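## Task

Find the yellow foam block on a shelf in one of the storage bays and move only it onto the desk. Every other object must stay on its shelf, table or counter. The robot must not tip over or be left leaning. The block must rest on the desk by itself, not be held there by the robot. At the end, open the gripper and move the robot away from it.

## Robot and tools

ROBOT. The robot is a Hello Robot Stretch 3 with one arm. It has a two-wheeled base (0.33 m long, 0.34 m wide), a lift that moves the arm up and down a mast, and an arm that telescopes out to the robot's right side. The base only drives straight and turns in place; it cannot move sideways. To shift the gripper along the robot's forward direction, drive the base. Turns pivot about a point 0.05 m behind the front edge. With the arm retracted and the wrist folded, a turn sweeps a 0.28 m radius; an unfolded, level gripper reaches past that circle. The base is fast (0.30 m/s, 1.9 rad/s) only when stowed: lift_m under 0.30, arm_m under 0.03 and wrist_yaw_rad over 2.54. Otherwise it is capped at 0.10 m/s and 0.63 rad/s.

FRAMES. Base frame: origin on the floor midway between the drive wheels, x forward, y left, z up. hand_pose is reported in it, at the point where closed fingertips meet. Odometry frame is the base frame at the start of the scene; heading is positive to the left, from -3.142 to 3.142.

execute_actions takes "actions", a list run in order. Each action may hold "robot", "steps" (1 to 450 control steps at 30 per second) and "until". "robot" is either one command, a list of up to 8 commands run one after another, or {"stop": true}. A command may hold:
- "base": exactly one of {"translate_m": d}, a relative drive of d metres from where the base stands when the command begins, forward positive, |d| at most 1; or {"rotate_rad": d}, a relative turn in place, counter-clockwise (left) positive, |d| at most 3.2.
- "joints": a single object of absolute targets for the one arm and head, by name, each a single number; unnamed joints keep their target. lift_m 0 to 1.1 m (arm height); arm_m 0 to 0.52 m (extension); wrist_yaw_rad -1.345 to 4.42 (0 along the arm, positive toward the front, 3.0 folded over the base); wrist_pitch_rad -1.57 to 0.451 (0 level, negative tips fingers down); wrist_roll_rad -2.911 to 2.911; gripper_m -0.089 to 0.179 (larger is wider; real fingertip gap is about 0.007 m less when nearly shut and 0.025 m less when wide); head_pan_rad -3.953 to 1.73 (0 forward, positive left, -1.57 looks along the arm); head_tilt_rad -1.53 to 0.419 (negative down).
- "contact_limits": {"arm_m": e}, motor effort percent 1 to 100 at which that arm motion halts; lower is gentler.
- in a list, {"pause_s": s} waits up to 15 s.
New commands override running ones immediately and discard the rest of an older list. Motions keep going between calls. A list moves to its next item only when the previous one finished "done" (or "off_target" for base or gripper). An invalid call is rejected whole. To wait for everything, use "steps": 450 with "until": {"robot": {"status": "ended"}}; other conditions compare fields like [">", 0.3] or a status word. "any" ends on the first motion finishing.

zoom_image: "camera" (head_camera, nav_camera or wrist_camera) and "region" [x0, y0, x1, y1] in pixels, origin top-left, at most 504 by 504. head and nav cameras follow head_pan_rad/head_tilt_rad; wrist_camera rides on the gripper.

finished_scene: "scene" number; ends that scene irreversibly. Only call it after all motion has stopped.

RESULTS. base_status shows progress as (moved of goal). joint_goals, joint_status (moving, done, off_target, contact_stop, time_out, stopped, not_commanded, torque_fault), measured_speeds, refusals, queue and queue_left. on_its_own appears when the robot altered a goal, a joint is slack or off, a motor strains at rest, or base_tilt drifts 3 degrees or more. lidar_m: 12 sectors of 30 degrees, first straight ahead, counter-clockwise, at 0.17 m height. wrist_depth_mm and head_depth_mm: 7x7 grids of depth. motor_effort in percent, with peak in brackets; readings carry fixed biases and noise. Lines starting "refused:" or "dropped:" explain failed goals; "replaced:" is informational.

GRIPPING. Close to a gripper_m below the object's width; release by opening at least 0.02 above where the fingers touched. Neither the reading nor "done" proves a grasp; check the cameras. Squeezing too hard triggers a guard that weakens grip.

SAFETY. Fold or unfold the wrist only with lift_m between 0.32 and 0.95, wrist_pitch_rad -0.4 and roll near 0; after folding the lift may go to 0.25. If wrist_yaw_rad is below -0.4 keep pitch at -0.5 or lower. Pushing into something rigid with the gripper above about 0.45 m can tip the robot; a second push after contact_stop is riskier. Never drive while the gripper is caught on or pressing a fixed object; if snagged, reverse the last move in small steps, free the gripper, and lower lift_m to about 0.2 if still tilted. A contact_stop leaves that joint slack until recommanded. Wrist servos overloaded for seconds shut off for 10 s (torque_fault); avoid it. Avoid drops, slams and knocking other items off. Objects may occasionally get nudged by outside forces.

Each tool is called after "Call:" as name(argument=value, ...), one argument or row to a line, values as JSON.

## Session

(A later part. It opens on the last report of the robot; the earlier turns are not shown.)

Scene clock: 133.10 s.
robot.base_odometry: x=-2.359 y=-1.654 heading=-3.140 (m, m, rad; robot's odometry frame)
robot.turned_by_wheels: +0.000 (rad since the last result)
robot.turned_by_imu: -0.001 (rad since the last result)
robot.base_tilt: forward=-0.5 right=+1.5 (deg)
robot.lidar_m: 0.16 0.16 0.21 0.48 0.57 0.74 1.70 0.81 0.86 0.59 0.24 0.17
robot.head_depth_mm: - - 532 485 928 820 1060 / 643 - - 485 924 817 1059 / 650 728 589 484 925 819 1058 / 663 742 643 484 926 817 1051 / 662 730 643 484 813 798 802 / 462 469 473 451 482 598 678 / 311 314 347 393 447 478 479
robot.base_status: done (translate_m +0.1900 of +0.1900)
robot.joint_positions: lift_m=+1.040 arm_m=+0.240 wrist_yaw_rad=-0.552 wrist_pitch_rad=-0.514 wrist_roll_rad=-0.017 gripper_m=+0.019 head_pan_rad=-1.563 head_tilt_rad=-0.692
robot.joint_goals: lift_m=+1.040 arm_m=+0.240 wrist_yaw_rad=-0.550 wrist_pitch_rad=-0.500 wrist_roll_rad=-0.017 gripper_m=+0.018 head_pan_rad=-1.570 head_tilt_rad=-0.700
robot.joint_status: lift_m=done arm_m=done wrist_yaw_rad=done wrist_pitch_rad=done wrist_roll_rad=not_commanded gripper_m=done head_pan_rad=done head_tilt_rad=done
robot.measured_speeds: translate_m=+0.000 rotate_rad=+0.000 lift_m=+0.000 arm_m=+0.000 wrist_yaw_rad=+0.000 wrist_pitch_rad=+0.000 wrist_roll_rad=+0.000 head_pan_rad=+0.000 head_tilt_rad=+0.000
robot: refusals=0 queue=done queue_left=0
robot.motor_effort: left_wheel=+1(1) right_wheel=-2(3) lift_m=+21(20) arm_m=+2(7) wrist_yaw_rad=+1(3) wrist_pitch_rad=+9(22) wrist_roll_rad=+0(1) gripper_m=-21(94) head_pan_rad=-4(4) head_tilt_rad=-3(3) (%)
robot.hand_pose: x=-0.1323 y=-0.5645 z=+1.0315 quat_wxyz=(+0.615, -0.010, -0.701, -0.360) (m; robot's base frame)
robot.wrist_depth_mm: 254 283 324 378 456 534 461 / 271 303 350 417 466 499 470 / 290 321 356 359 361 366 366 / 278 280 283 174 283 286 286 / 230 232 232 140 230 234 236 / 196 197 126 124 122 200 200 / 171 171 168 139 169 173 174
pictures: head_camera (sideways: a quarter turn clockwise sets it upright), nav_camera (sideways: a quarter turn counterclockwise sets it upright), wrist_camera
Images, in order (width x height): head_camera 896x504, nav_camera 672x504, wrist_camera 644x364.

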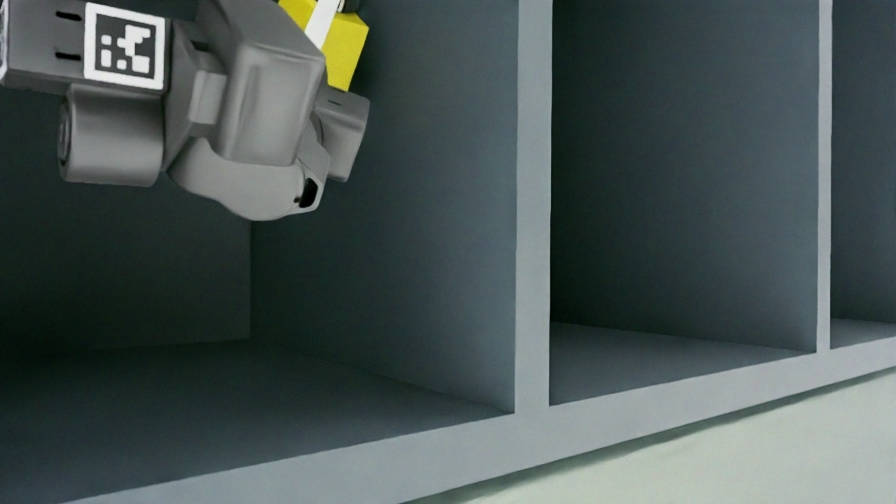

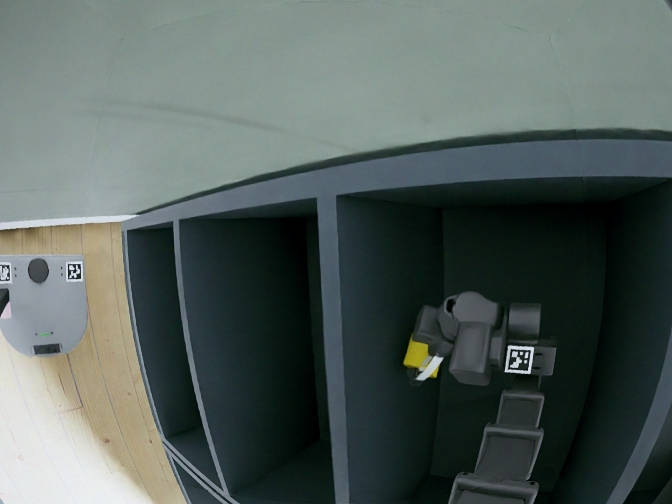

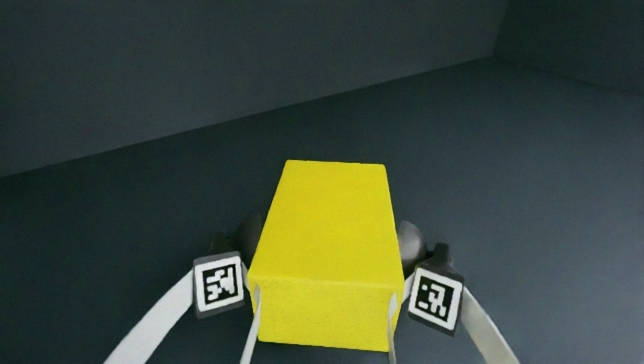

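Call:
execute_actions(
  actions=[
    {"robot":[{"joints":{"arm_m":0.0},"base":{"translate_m":-0.25}},{"joints":{"wrist_yaw_rad":1.5,"wrist_pitch_rad":-0.4,"head_pan_rad":-3.14,"head_tilt_rad":-0.5},"base":{"translate_m":-0.1}},{"joints":{"lift_m":0.8},"base":{"translate_m":-0.1}},{"joints":{"lift_m":0.29,"wrist_yaw_rad":2.65},"base":{"translate_m":-0.3}},{"base":{"translate_m":-1}},{"base":{"translate_m":-0.8}}],"steps":450,"until":{"robot":{"status":"ended"}}},
    {"steps":450,"until":{"robot":{"status":"ended"}}},
  ],
)

Scene clock: 165.47 s.
robot.base_odometry: x=+0.191 y=-1.650 heading=-3.140 (m, m, rad; robot's odometry frame)
robot.turned_by_wheels: +0.000 (rad since the last result)
robot.turned_by_imu: -0.002 (rad since the last result)
robot.base_tilt: forward=-0.4 right=+1.4 (deg)
robot.lidar_m: 1.79 0.90 1.08 1.90 1.22 0.91 1.08 1.10 1.43 2.39 1.26 0.99
robot.head_depth_mm: 895 972 1063 1176 1306 1466 1329 / 896 975 1064 1173 1308 1468 1320 / 894 975 1066 1171 1310 1472 1315 / 896 972 1064 1169 1305 1462 1315 / 897 975 1066 1176 1313 1458 1315 / 896 974 1064 1174 1311 1455 1316 / 901 975 1069 1176 1309 1450 1305
robot.base_status: done (translate_m -0.8000 of -0.8000)
robot.joint_positions: lift_m=+0.290 arm_m=+0.003 wrist_yaw_rad=+2.649 wrist_pitch_rad=-0.422 wrist_roll_rad=-0.017 gripper_m=+0.022 head_pan_rad=-3.133 head_tilt_rad=-0.506
robot.joint_goals: lift_m=+0.290 arm_m=+0.000 wrist_yaw_rad=+2.650 wrist_pitch_rad=-0.400 wrist_roll_rad=-0.017 gripper_m=+0.021 head_pan_rad=-3.140 head_tilt_rad=-0.500
robot.joint_status: lift_m=done arm_m=done wrist_yaw_rad=done wrist_pitch_rad=done wrist_roll_rad=not_commanded gripper_m=done head_pan_rad=done head_tilt_rad=done
robot.measured_speeds: translate_m=+0.000 rotate_rad=+0.000 lift_m=+0.000 arm_m=+0.000 wrist_yaw_rad=+0.000 wrist_pitch_rad=+0.000 wrist_roll_rad=+0.000 head_pan_rad=+0.000 head_tilt_rad=+0.000
robot: refusals=0 queue=done queue_left=0
robot.on_its_own: gripper_m is held at +0.021, not at your +0.015, by its stall guard, which is not easing now
robot.motor_effort: left_wheel=+1(6) right_wheel=-2(9) lift_m=+17(20) arm_m=-4(6) wrist_yaw_rad=+1(2) wrist_pitch_rad=+13(16) wrist_roll_rad=+0(0) gripper_m=-20(20) head_pan_rad=-4(47) head_tilt_rad=+3(18) (%)
robot.hand_pose: x=+0.0847 y=+0.0493 z=+0.3020 quat_wxyz=(+0.313, +0.701, -0.022, +0.641) (m; robot's base frame)
robot.wrist_depth_mm: - - - - 968 744 768 / - - - - - 776 907 / - - - - - 842 - / 768 783 784 174 786 793 789 / 616 620 624 140 614 631 638 / - 513 126 124 122 520 524 / - - 416 139 435 446 447
pictures: head_camera (sideways: a quarter turn clockwise sets it upright), nav_camera (sideways: a quarter turn counterclockwise sets it upright), wrist_camera
Images, in order (width x height): head_camera 896x504, nav_camera 672x504, wrist_camera 644x364.

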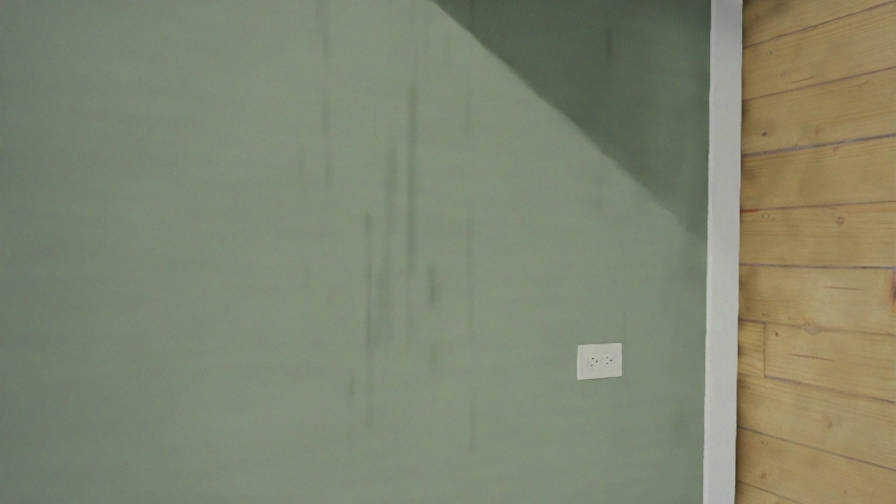

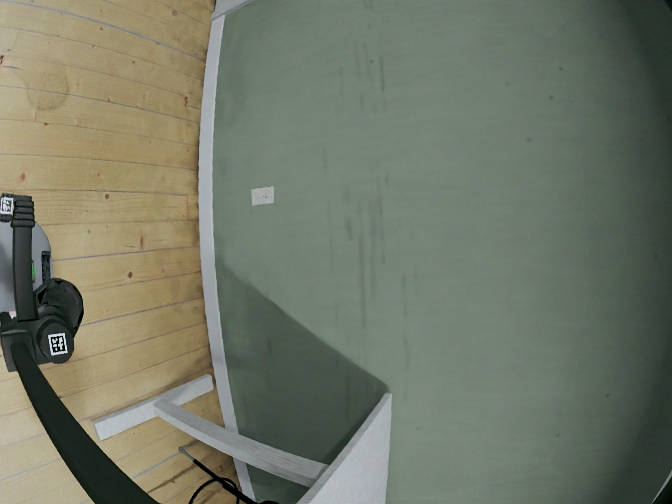

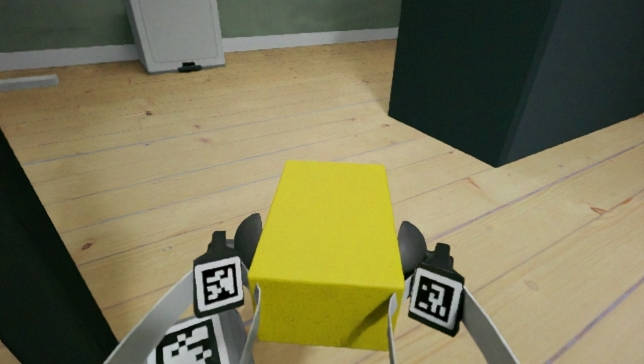

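Call:
execute_actions(
  actions=[
    {"robot":[{"base":{"rotate_rad":2.8}},{"base":{"translate_m":0.6}},{"base":{"rotate_rad":0.34},"joints":{"head_pan_rad":-1.57}},{"joints":{"lift_m":0.9}},{"joints":{"lift_m":1.09,"wrist_yaw_rad":1.5}}],"steps":450,"until":{"robot":{"status":"ended"}}},
    {"steps":450,"until":{"robot":{"status":"ended"}}},
  ],
)

Scene clock: 188.27 s.
robot.base_odometry: x=+0.757 y=-1.850 heading=+0.000 (m, m, rad; robot's odometry frame)
robot.turned_by_wheels: +3.140 (rad since the last result)
robot.turned_by_imu: +3.143 (rad since the last result)
robot.base_tilt: forward=-0.5 right=+1.4 (deg)
robot.lidar_m: 0.54 0.55 0.70 1.52 2.58 1.58 1.37 1.38 1.77 0.87 0.41 0.58
robot.head_depth_mm: 1815 - - - - - 1259 / 1791 - - - - - 1255 / 1790 1921 1203 799 - - 1260 / 1783 1922 1204 753 571 - - / 1775 1932 1194 750 582 - - / 1781 1929 1182 747 590 - - / 1746 1865 1172 - - - -
robot.base_status: done (rotate_rad +0.3399 of +0.3400)
robot.joint_positions: lift_m=+1.090 arm_m=+0.003 wrist_yaw_rad=+1.502 wrist_pitch_rad=-0.422 wrist_roll_rad=-0.017 gripper_m=+0.022 head_pan_rad=-1.577 head_tilt_rad=-0.506
robot.joint_goals: lift_m=+1.090 arm_m=+0.000 wrist_yaw_rad=+1.500 wrist_pitch_rad=-0.400 wrist_roll_rad=-0.017 gripper_m=+0.021 head_pan_rad=-1.570 head_tilt_rad=-0.500
robot.joint_status: lift_m=done arm_m=done wrist_yaw_rad=done wrist_pitch_rad=done wrist_roll_rad=not_commanded gripper_m=done head_pan_rad=done head_tilt_rad=done
robot.measured_speeds: translate_m=+0.000 rotate_rad=+0.000 lift_m=+0.000 arm_m=+0.000 wrist_yaw_rad=+0.000 wrist_pitch_rad=+0.000 wrist_roll_rad=+0.000 head_pan_rad=+0.000 head_tilt_rad=+0.000
robot: refusals=0 queue=done queue_left=0
robot.on_its_own: gripper_m is held at +0.021, not at your +0.015, by its stall guard, which is not easing now
robot.motor_effort: left_wheel=-3(9) right_wheel=+2(10) lift_m=+21(22) arm_m=-5(4) wrist_yaw_rad=-1(2) wrist_pitch_rad=+13(13) wrist_roll_rad=+0(0) gripper_m=-19(19) head_pan_rad=+5(49) head_tilt_rad=+3(3) (%)
robot.hand_pose: x=+0.2020 y=-0.1634 z=+1.1017 quat_wxyz=(+0.610, +0.577, -0.399, +0.369) (m; robot's base frame)
robot.wrist_depth_mm: 388 398 414 428 440 460 474 / 420 434 447 466 481 495 515 / 454 470 487 502 524 544 574 / 494 514 533 174 515 518 516 / 545 562 566 141 400 408 410 / 595 625 126 124 122 338 340 / 670 706 746 139 293 289 289
pictures: head_camera (sideways: a quarter turn clockwise sets it upright), nav_camera (sideways: a quarter turn counterclockwise sets it upright), wrist_camera
Images, in order (width x height): head_camera 896x504, nav_camera 672x504, wrist_camera 644x364.

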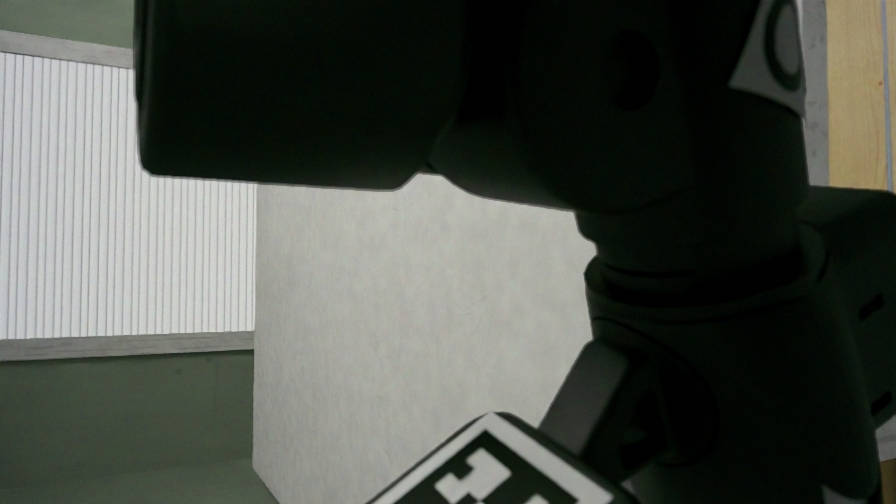

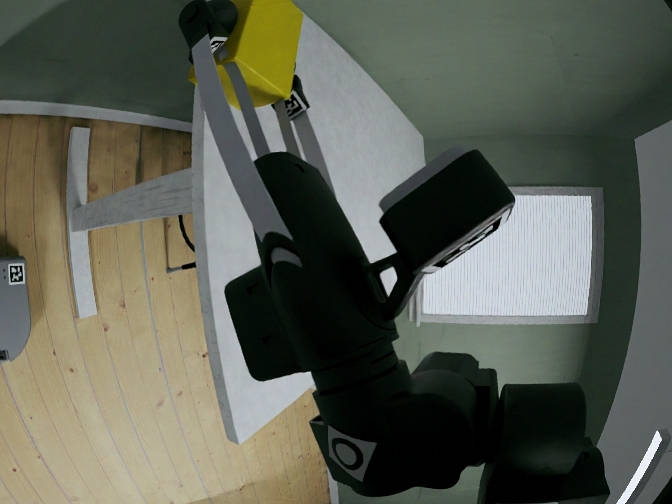

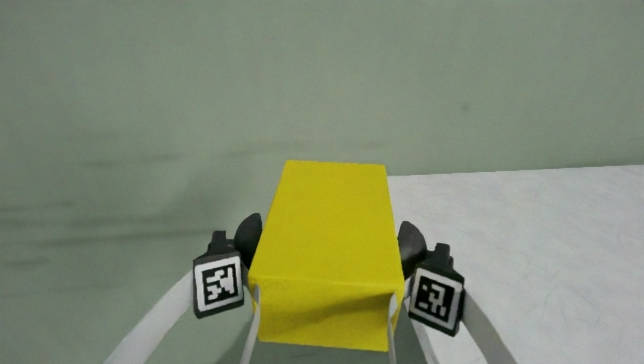

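Call:
execute_actions(
  actions=[
    {"robot":{"joints":{"lift_m":1.03,"wrist_yaw_rad":0.3,"wrist_pitch_rad":-0.5,"arm_m":0.08}},"steps":450,"until":{"robot":{"status":"ended"}}},
  ],
)

Scene clock: 196.90 s.
robot.base_odometry: x=+0.757 y=-1.850 heading=+0.000 (m, m, rad; robot's odometry frame)
robot.turned_by_wheels: +0.000 (rad since the last result)
robot.turned_by_imu: -0.001 (rad since the last result)
robot.base_tilt: forward=-0.5 right=+1.5 (deg)
robot.lidar_m: 0.54 0.55 0.70 1.53 2.57 1.59 1.37 1.38 1.76 0.87 0.41 0.58
robot.head_depth_mm: 1804 1959 - - - 409 1229 / 1804 1950 2122 - - - 1228 / 1795 1938 1319 - - 406 1226 / 1776 1942 1205 - 443 418 1226 / 1775 1945 1194 749 508 430 1223 / 1778 1908 1183 745 545 428 383 / 1752 1875 1180 743 544 428 382
robot.base_status: done (rotate_rad +0.3399 of +0.3400)
robot.joint_positions: lift_m=+1.030 arm_m=+0.080 wrist_yaw_rad=+0.302 wrist_pitch_rad=-0.515 wrist_roll_rad=-0.017 gripper_m=+0.022 head_pan_rad=-1.577 head_tilt_rad=-0.506
robot.joint_goals: lift_m=+1.030 arm_m=+0.080 wrist_yaw_rad=+0.300 wrist_pitch_rad=-0.500 wrist_roll_rad=-0.017 gripper_m=+0.021 head_pan_rad=-1.570 head_tilt_rad=-0.500
robot.joint_status: lift_m=done arm_m=done wrist_yaw_rad=done wrist_pitch_rad=done wrist_roll_rad=not_commanded gripper_m=done head_pan_rad=done head_tilt_rad=done
robot.measured_speeds: translate_m=+0.000 rotate_rad=+0.000 lift_m=+0.000 arm_m=+0.000 wrist_yaw_rad=+0.000 wrist_pitch_rad=+0.000 wrist_roll_rad=+0.000 head_pan_rad=+0.000 head_tilt_rad=+0.000
robot: refusals=0 queue=done queue_left=0
robot.on_its_own: gripper_m is held at +0.021, not at your +0.015, by its stall guard, which is not easing now
robot.motor_effort: left_wheel=-3(3) right_wheel=+1(2) lift_m=+17(23) arm_m=+3(3) wrist_yaw_rad=-1(3) wrist_pitch_rad=+9(12) wrist_roll_rad=+0(0) gripper_m=-20(19) head_pan_rad=+4(4) head_tilt_rad=+3(5) (%)
robot.hand_pose: x=+0.0413 y=-0.4262 z=+1.0217 quat_wxyz=(+0.709, +0.282, -0.642, -0.073) (m; robot's base frame)
robot.wrist_depth_mm: 517 678 884 916 918 - - / 518 575 575 575 581 588 - / 415 420 423 423 424 429 - / 328 331 334 174 335 336 353 / 271 272 273 141 273 277 278 / 231 233 126 124 122 235 236 / 201 202 198 140 198 205 204
pictures: head_camera (sideways: a quarter turn clockwise sets it upright), nav_camera (sideways: a quarter turn counterclockwise sets it upright), wrist_camera
Images, in order (width x height): head_camera 896x504, nav_camera 672x504, wrist_camera 644x364.

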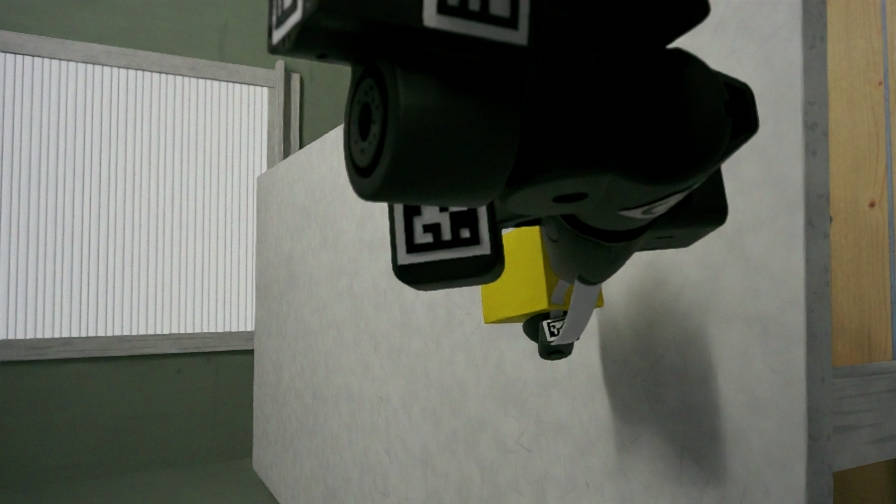

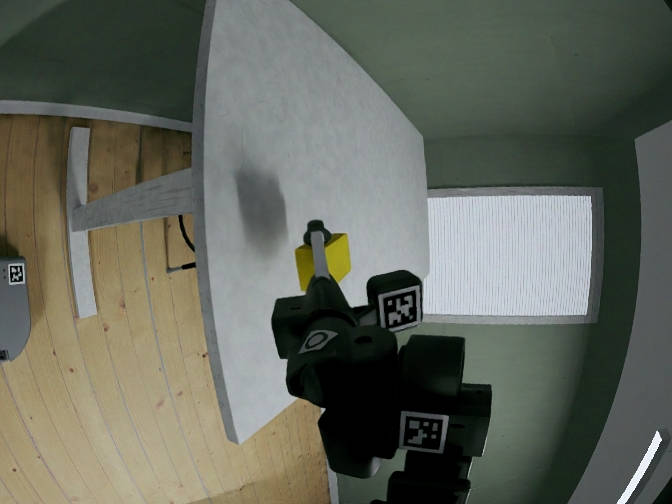

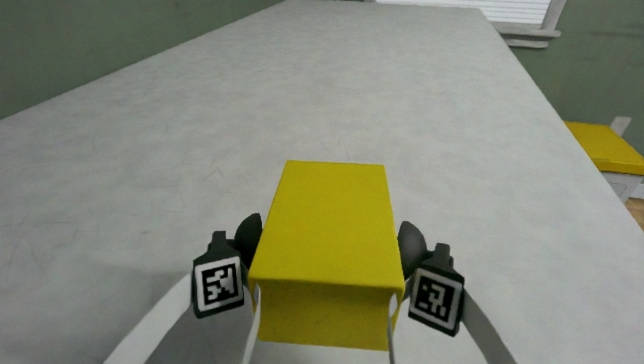

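Call:
execute_actions(
  actions=[
    {"robot":[{"joints":{"lift_m":0.964}},{"joints":{"gripper_m":0.13}},{"joints":{"lift_m":1.05}},{"joints":{"arm_m":0,"wrist_yaw_rad":1.4}}],"steps":450,"until":{"robot":{"status":"ended"}}},
  ],
)

Scene clock: 205.03 s.
robot.base_odometry: x=+0.757 y=-1.850 heading=+0.000 (m, m, rad; robot's odometry frame)
robot.turned_by_wheels: +0.000 (rad since the last result)
robot.turned_by_imu: -0.009 (rad since the last result)
robot.base_tilt: forward=-0.5 right=+1.4 (deg)
robot.lidar_m: 0.54 0.55 0.70 1.50 2.58 1.59 1.37 1.38 1.76 0.87 0.41 0.58
robot.head_depth_mm: 1802 1978 2159 2027 - - 1268 / 1793 1948 2135 762 - - 1242 / 1791 1935 1213 759 - - 1252 / 1768 1943 1203 755 - - 1237 / 1781 1906 1196 752 519 430 1225 / 1764 1929 1188 748 545 429 564 / 1758 1867 1185 744 544 428 382
robot.base_status: done (rotate_rad +0.3399 of +0.3400)
robot.joint_positions: lift_m=+0.969 arm_m=+0.080 wrist_yaw_rad=+0.307 wrist_pitch_rad=-0.490 wrist_roll_rad=-0.017 gripper_m=+0.022 head_pan_rad=-1.577 head_tilt_rad=-0.506
robot.joint_goals: lift_m=+0.969 arm_m=+0.080 wrist_yaw_rad=+0.300 wrist_pitch_rad=-0.500 wrist_roll_rad=-0.017 gripper_m=+0.021 head_pan_rad=-1.570 head_tilt_rad=-0.500
robot.joint_status: lift_m=contact_stop arm_m=done wrist_yaw_rad=done wrist_pitch_rad=done wrist_roll_rad=not_commanded gripper_m=done head_pan_rad=done head_tilt_rad=done
robot.measured_speeds: translate_m=+0.000 rotate_rad=+0.001 lift_m=+0.000 arm_m=+0.000 wrist_yaw_rad=+0.120 wrist_pitch_rad=+0.072 wrist_roll_rad=+0.000 head_pan_rad=+0.000 head_tilt_rad=+0.000
robot: refusals=0 queue=dropped queue_left=0
robot.on_its_own: gripper_m is held at +0.021, not at your +0.015, by its stall guard, which is not easing now; lift_m is slack since a contact_stop, until your next command for it (your +0.964 is given up)
robot.motor_effort: left_wheel=-2(3) right_wheel=+0(3) lift_m=+16(18) arm_m=+3(3) wrist_yaw_rad=-5(6) wrist_pitch_rad=-8(11) wrist_roll_rad=+0(0) gripper_m=-20(20) head_pan_rad=+4(4) head_tilt_rad=+4(2) (%)
robot.hand_pose: x=+0.0433 y=-0.4294 z=+0.9659 quat_wxyz=(+0.710, +0.275, -0.645, -0.062) (m; robot's base frame)
robot.wrist_depth_mm: 526 645 770 766 788 - - / 448 449 448 454 455 464 - / 316 319 319 321 323 324 327 / 245 246 247 172 249 250 253 / 201 201 201 139 197 204 205 / 170 171 126 124 122 172 173 / 147 148 144 140 145 149 149
pictures: head_camera (sideways: a quarter turn clockwise sets it upright), nav_camera (sideways: a quarter turn counterclockwise sets it upright), wrist_camera
dropped: robot: command 0 of its queue: lift_m: contact_stop
Images, in order (width x height): head_camera 896x504, nav_camera 672x504, wrist_camera 644x364.

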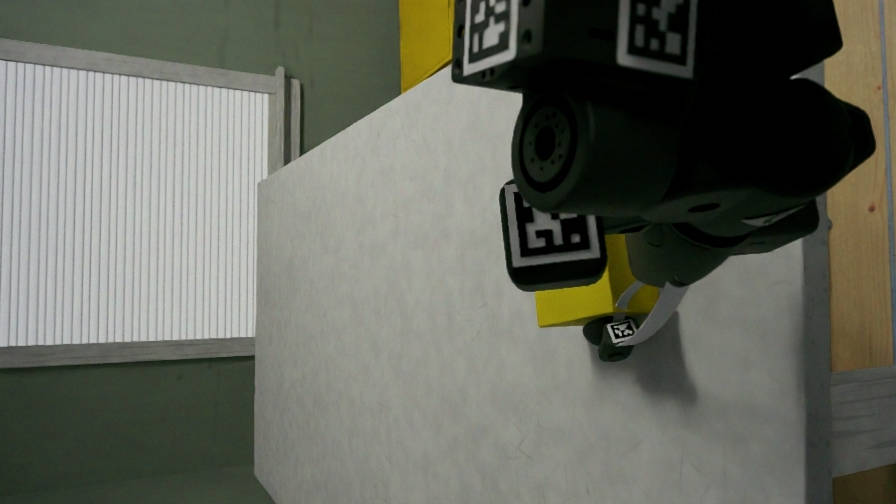

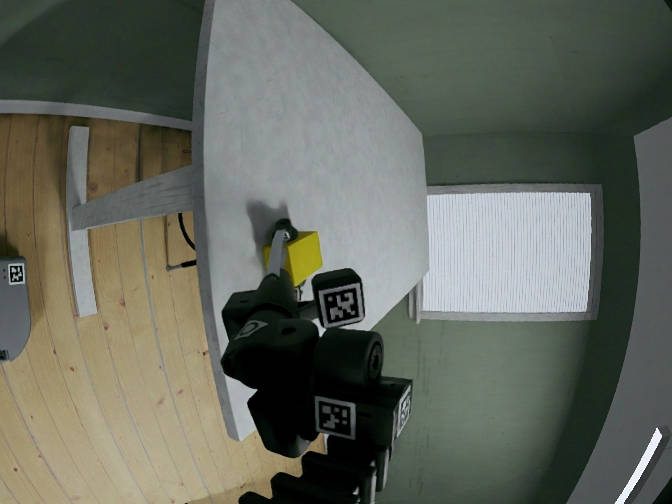

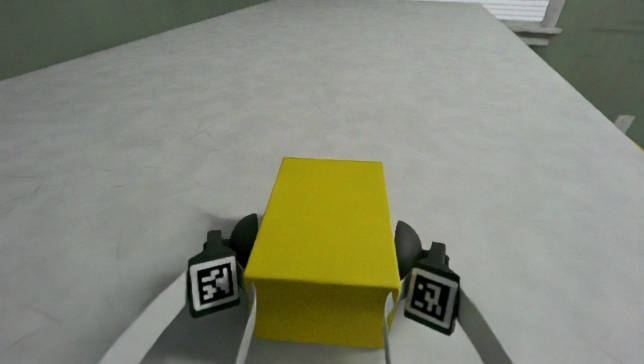

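Call:
execute_actions(
  actions=[
    {"robot":[{"joints":{"gripper_m":0.13,"lift_m":0.973}},{"joints":{"lift_m":1.06}},{"joints":{"arm_m":0,"wrist_yaw_rad":1.5},"base":{"translate_m":-0.25}}],"steps":450,"until":{"robot":{"status":"ended"}}},
  ],
)

Scene clock: 216.60 s.
robot.base_odometry: x=+0.507 y=-1.850 heading=+0.000 (m, m, rad; robot's odometry frame)
robot.turned_by_wheels: +0.000 (rad since the last result)
robot.turned_by_imu: -0.006 (rad since the last result)
robot.base_tilt: forward=-0.5 right=+1.5 (deg)
robot.lidar_m: 0.79 0.80 1.01 2.10 2.65 1.36 1.12 1.13 1.81 1.71 0.55 0.55
robot.head_depth_mm: 1846 2007 2152 - - - - / 1824 1988 2134 - - - - / 1806 1966 2141 2347 - - - / 1825 1958 2126 2355 1969 1706 - / 1786 1969 1191 750 546 458 - / 1779 1942 1182 747 566 - - / 1789 1945 1172 744 - - -
robot.base_status: done (translate_m -0.2500 of -0.2500)
robot.joint_positions: lift_m=+1.060 arm_m=+0.003 wrist_yaw_rad=+1.498 wrist_pitch_rad=-0.513 wrist_roll_rad=-0.017 gripper_m=+0.130 head_pan_rad=-1.577 head_tilt_rad=-0.506
robot.joint_goals: lift_m=+1.060 arm_m=+0.000 wrist_yaw_rad=+1.500 wrist_pitch_rad=-0.500 wrist_roll_rad=-0.017 gripper_m=+0.130 head_pan_rad=-1.570 head_tilt_rad=-0.500
robot.joint_status: lift_m=done arm_m=done wrist_yaw_rad=done wrist_pitch_rad=done wrist_roll_rad=not_commanded gripper_m=done head_pan_rad=done head_tilt_rad=done
robot.measured_speeds: translate_m=+0.000 rotate_rad=+0.000 lift_m=+0.000 arm_m=+0.000 wrist_yaw_rad=+0.000 wrist_pitch_rad=+0.000 wrist_roll_rad=+0.000 head_pan_rad=+0.000 head_tilt_rad=+0.000
robot: refusals=0 queue=done queue_left=0
robot.motor_effort: left_wheel=-1(6) right_wheel=+0(10) lift_m=+20(22) arm_m=-4(5) wrist_yaw_rad=+2(9) wrist_pitch_rad=+7(8) wrist_roll_rad=+0(0) gripper_m=+0(81) head_pan_rad=+3(3) head_tilt_rad=+4(3) (%)
robot.hand_pose: x=+0.1895 y=-0.1634 z=+1.0519 quat_wxyz=(+0.627, +0.594, -0.373, +0.339) (m; robot's base frame)
robot.wrist_depth_mm: 598 616 643 651 686 702 729 / 648 669 698 705 672 676 679 / 713 740 772 814 487 490 495 / 797 819 860 891 409 385 387 / 870 901 965 - - 318 277 / - - - - - 279 269 / - - - - - 246 234
pictures: head_camera (sideways: a quarter turn clockwise sets it upright), nav_camera (sideways: a quarter turn counterclockwise sets it upright), wrist_camera
Images, in order (width x height): head_camera 896x504, nav_camera 672x504, wrist_camera 644x364.

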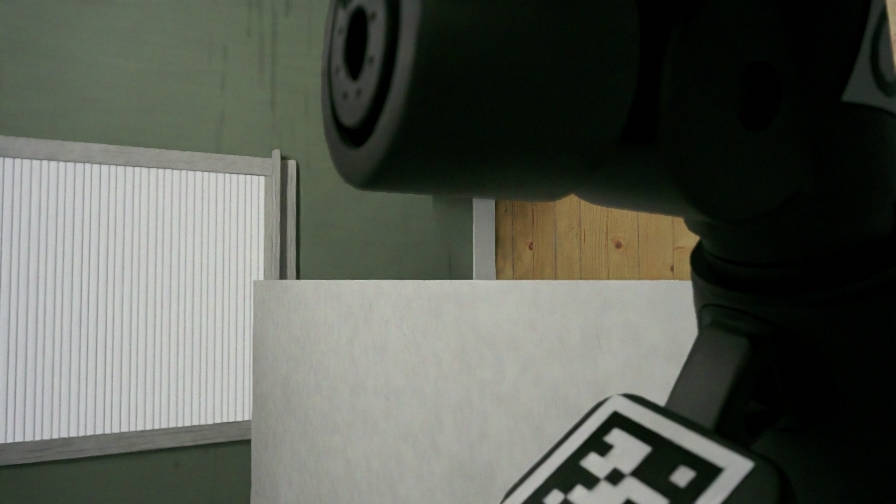

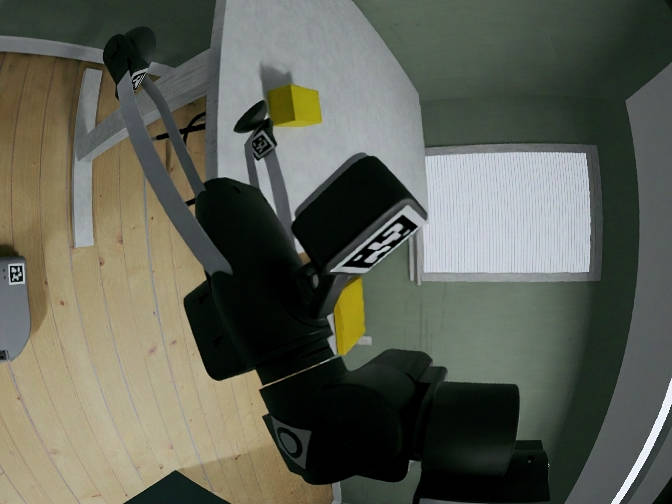

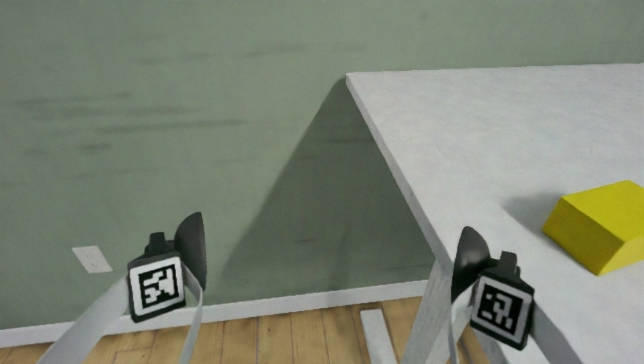

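Call:
finished_scene(
  scene=1,
)

The scene is finished: the task was done.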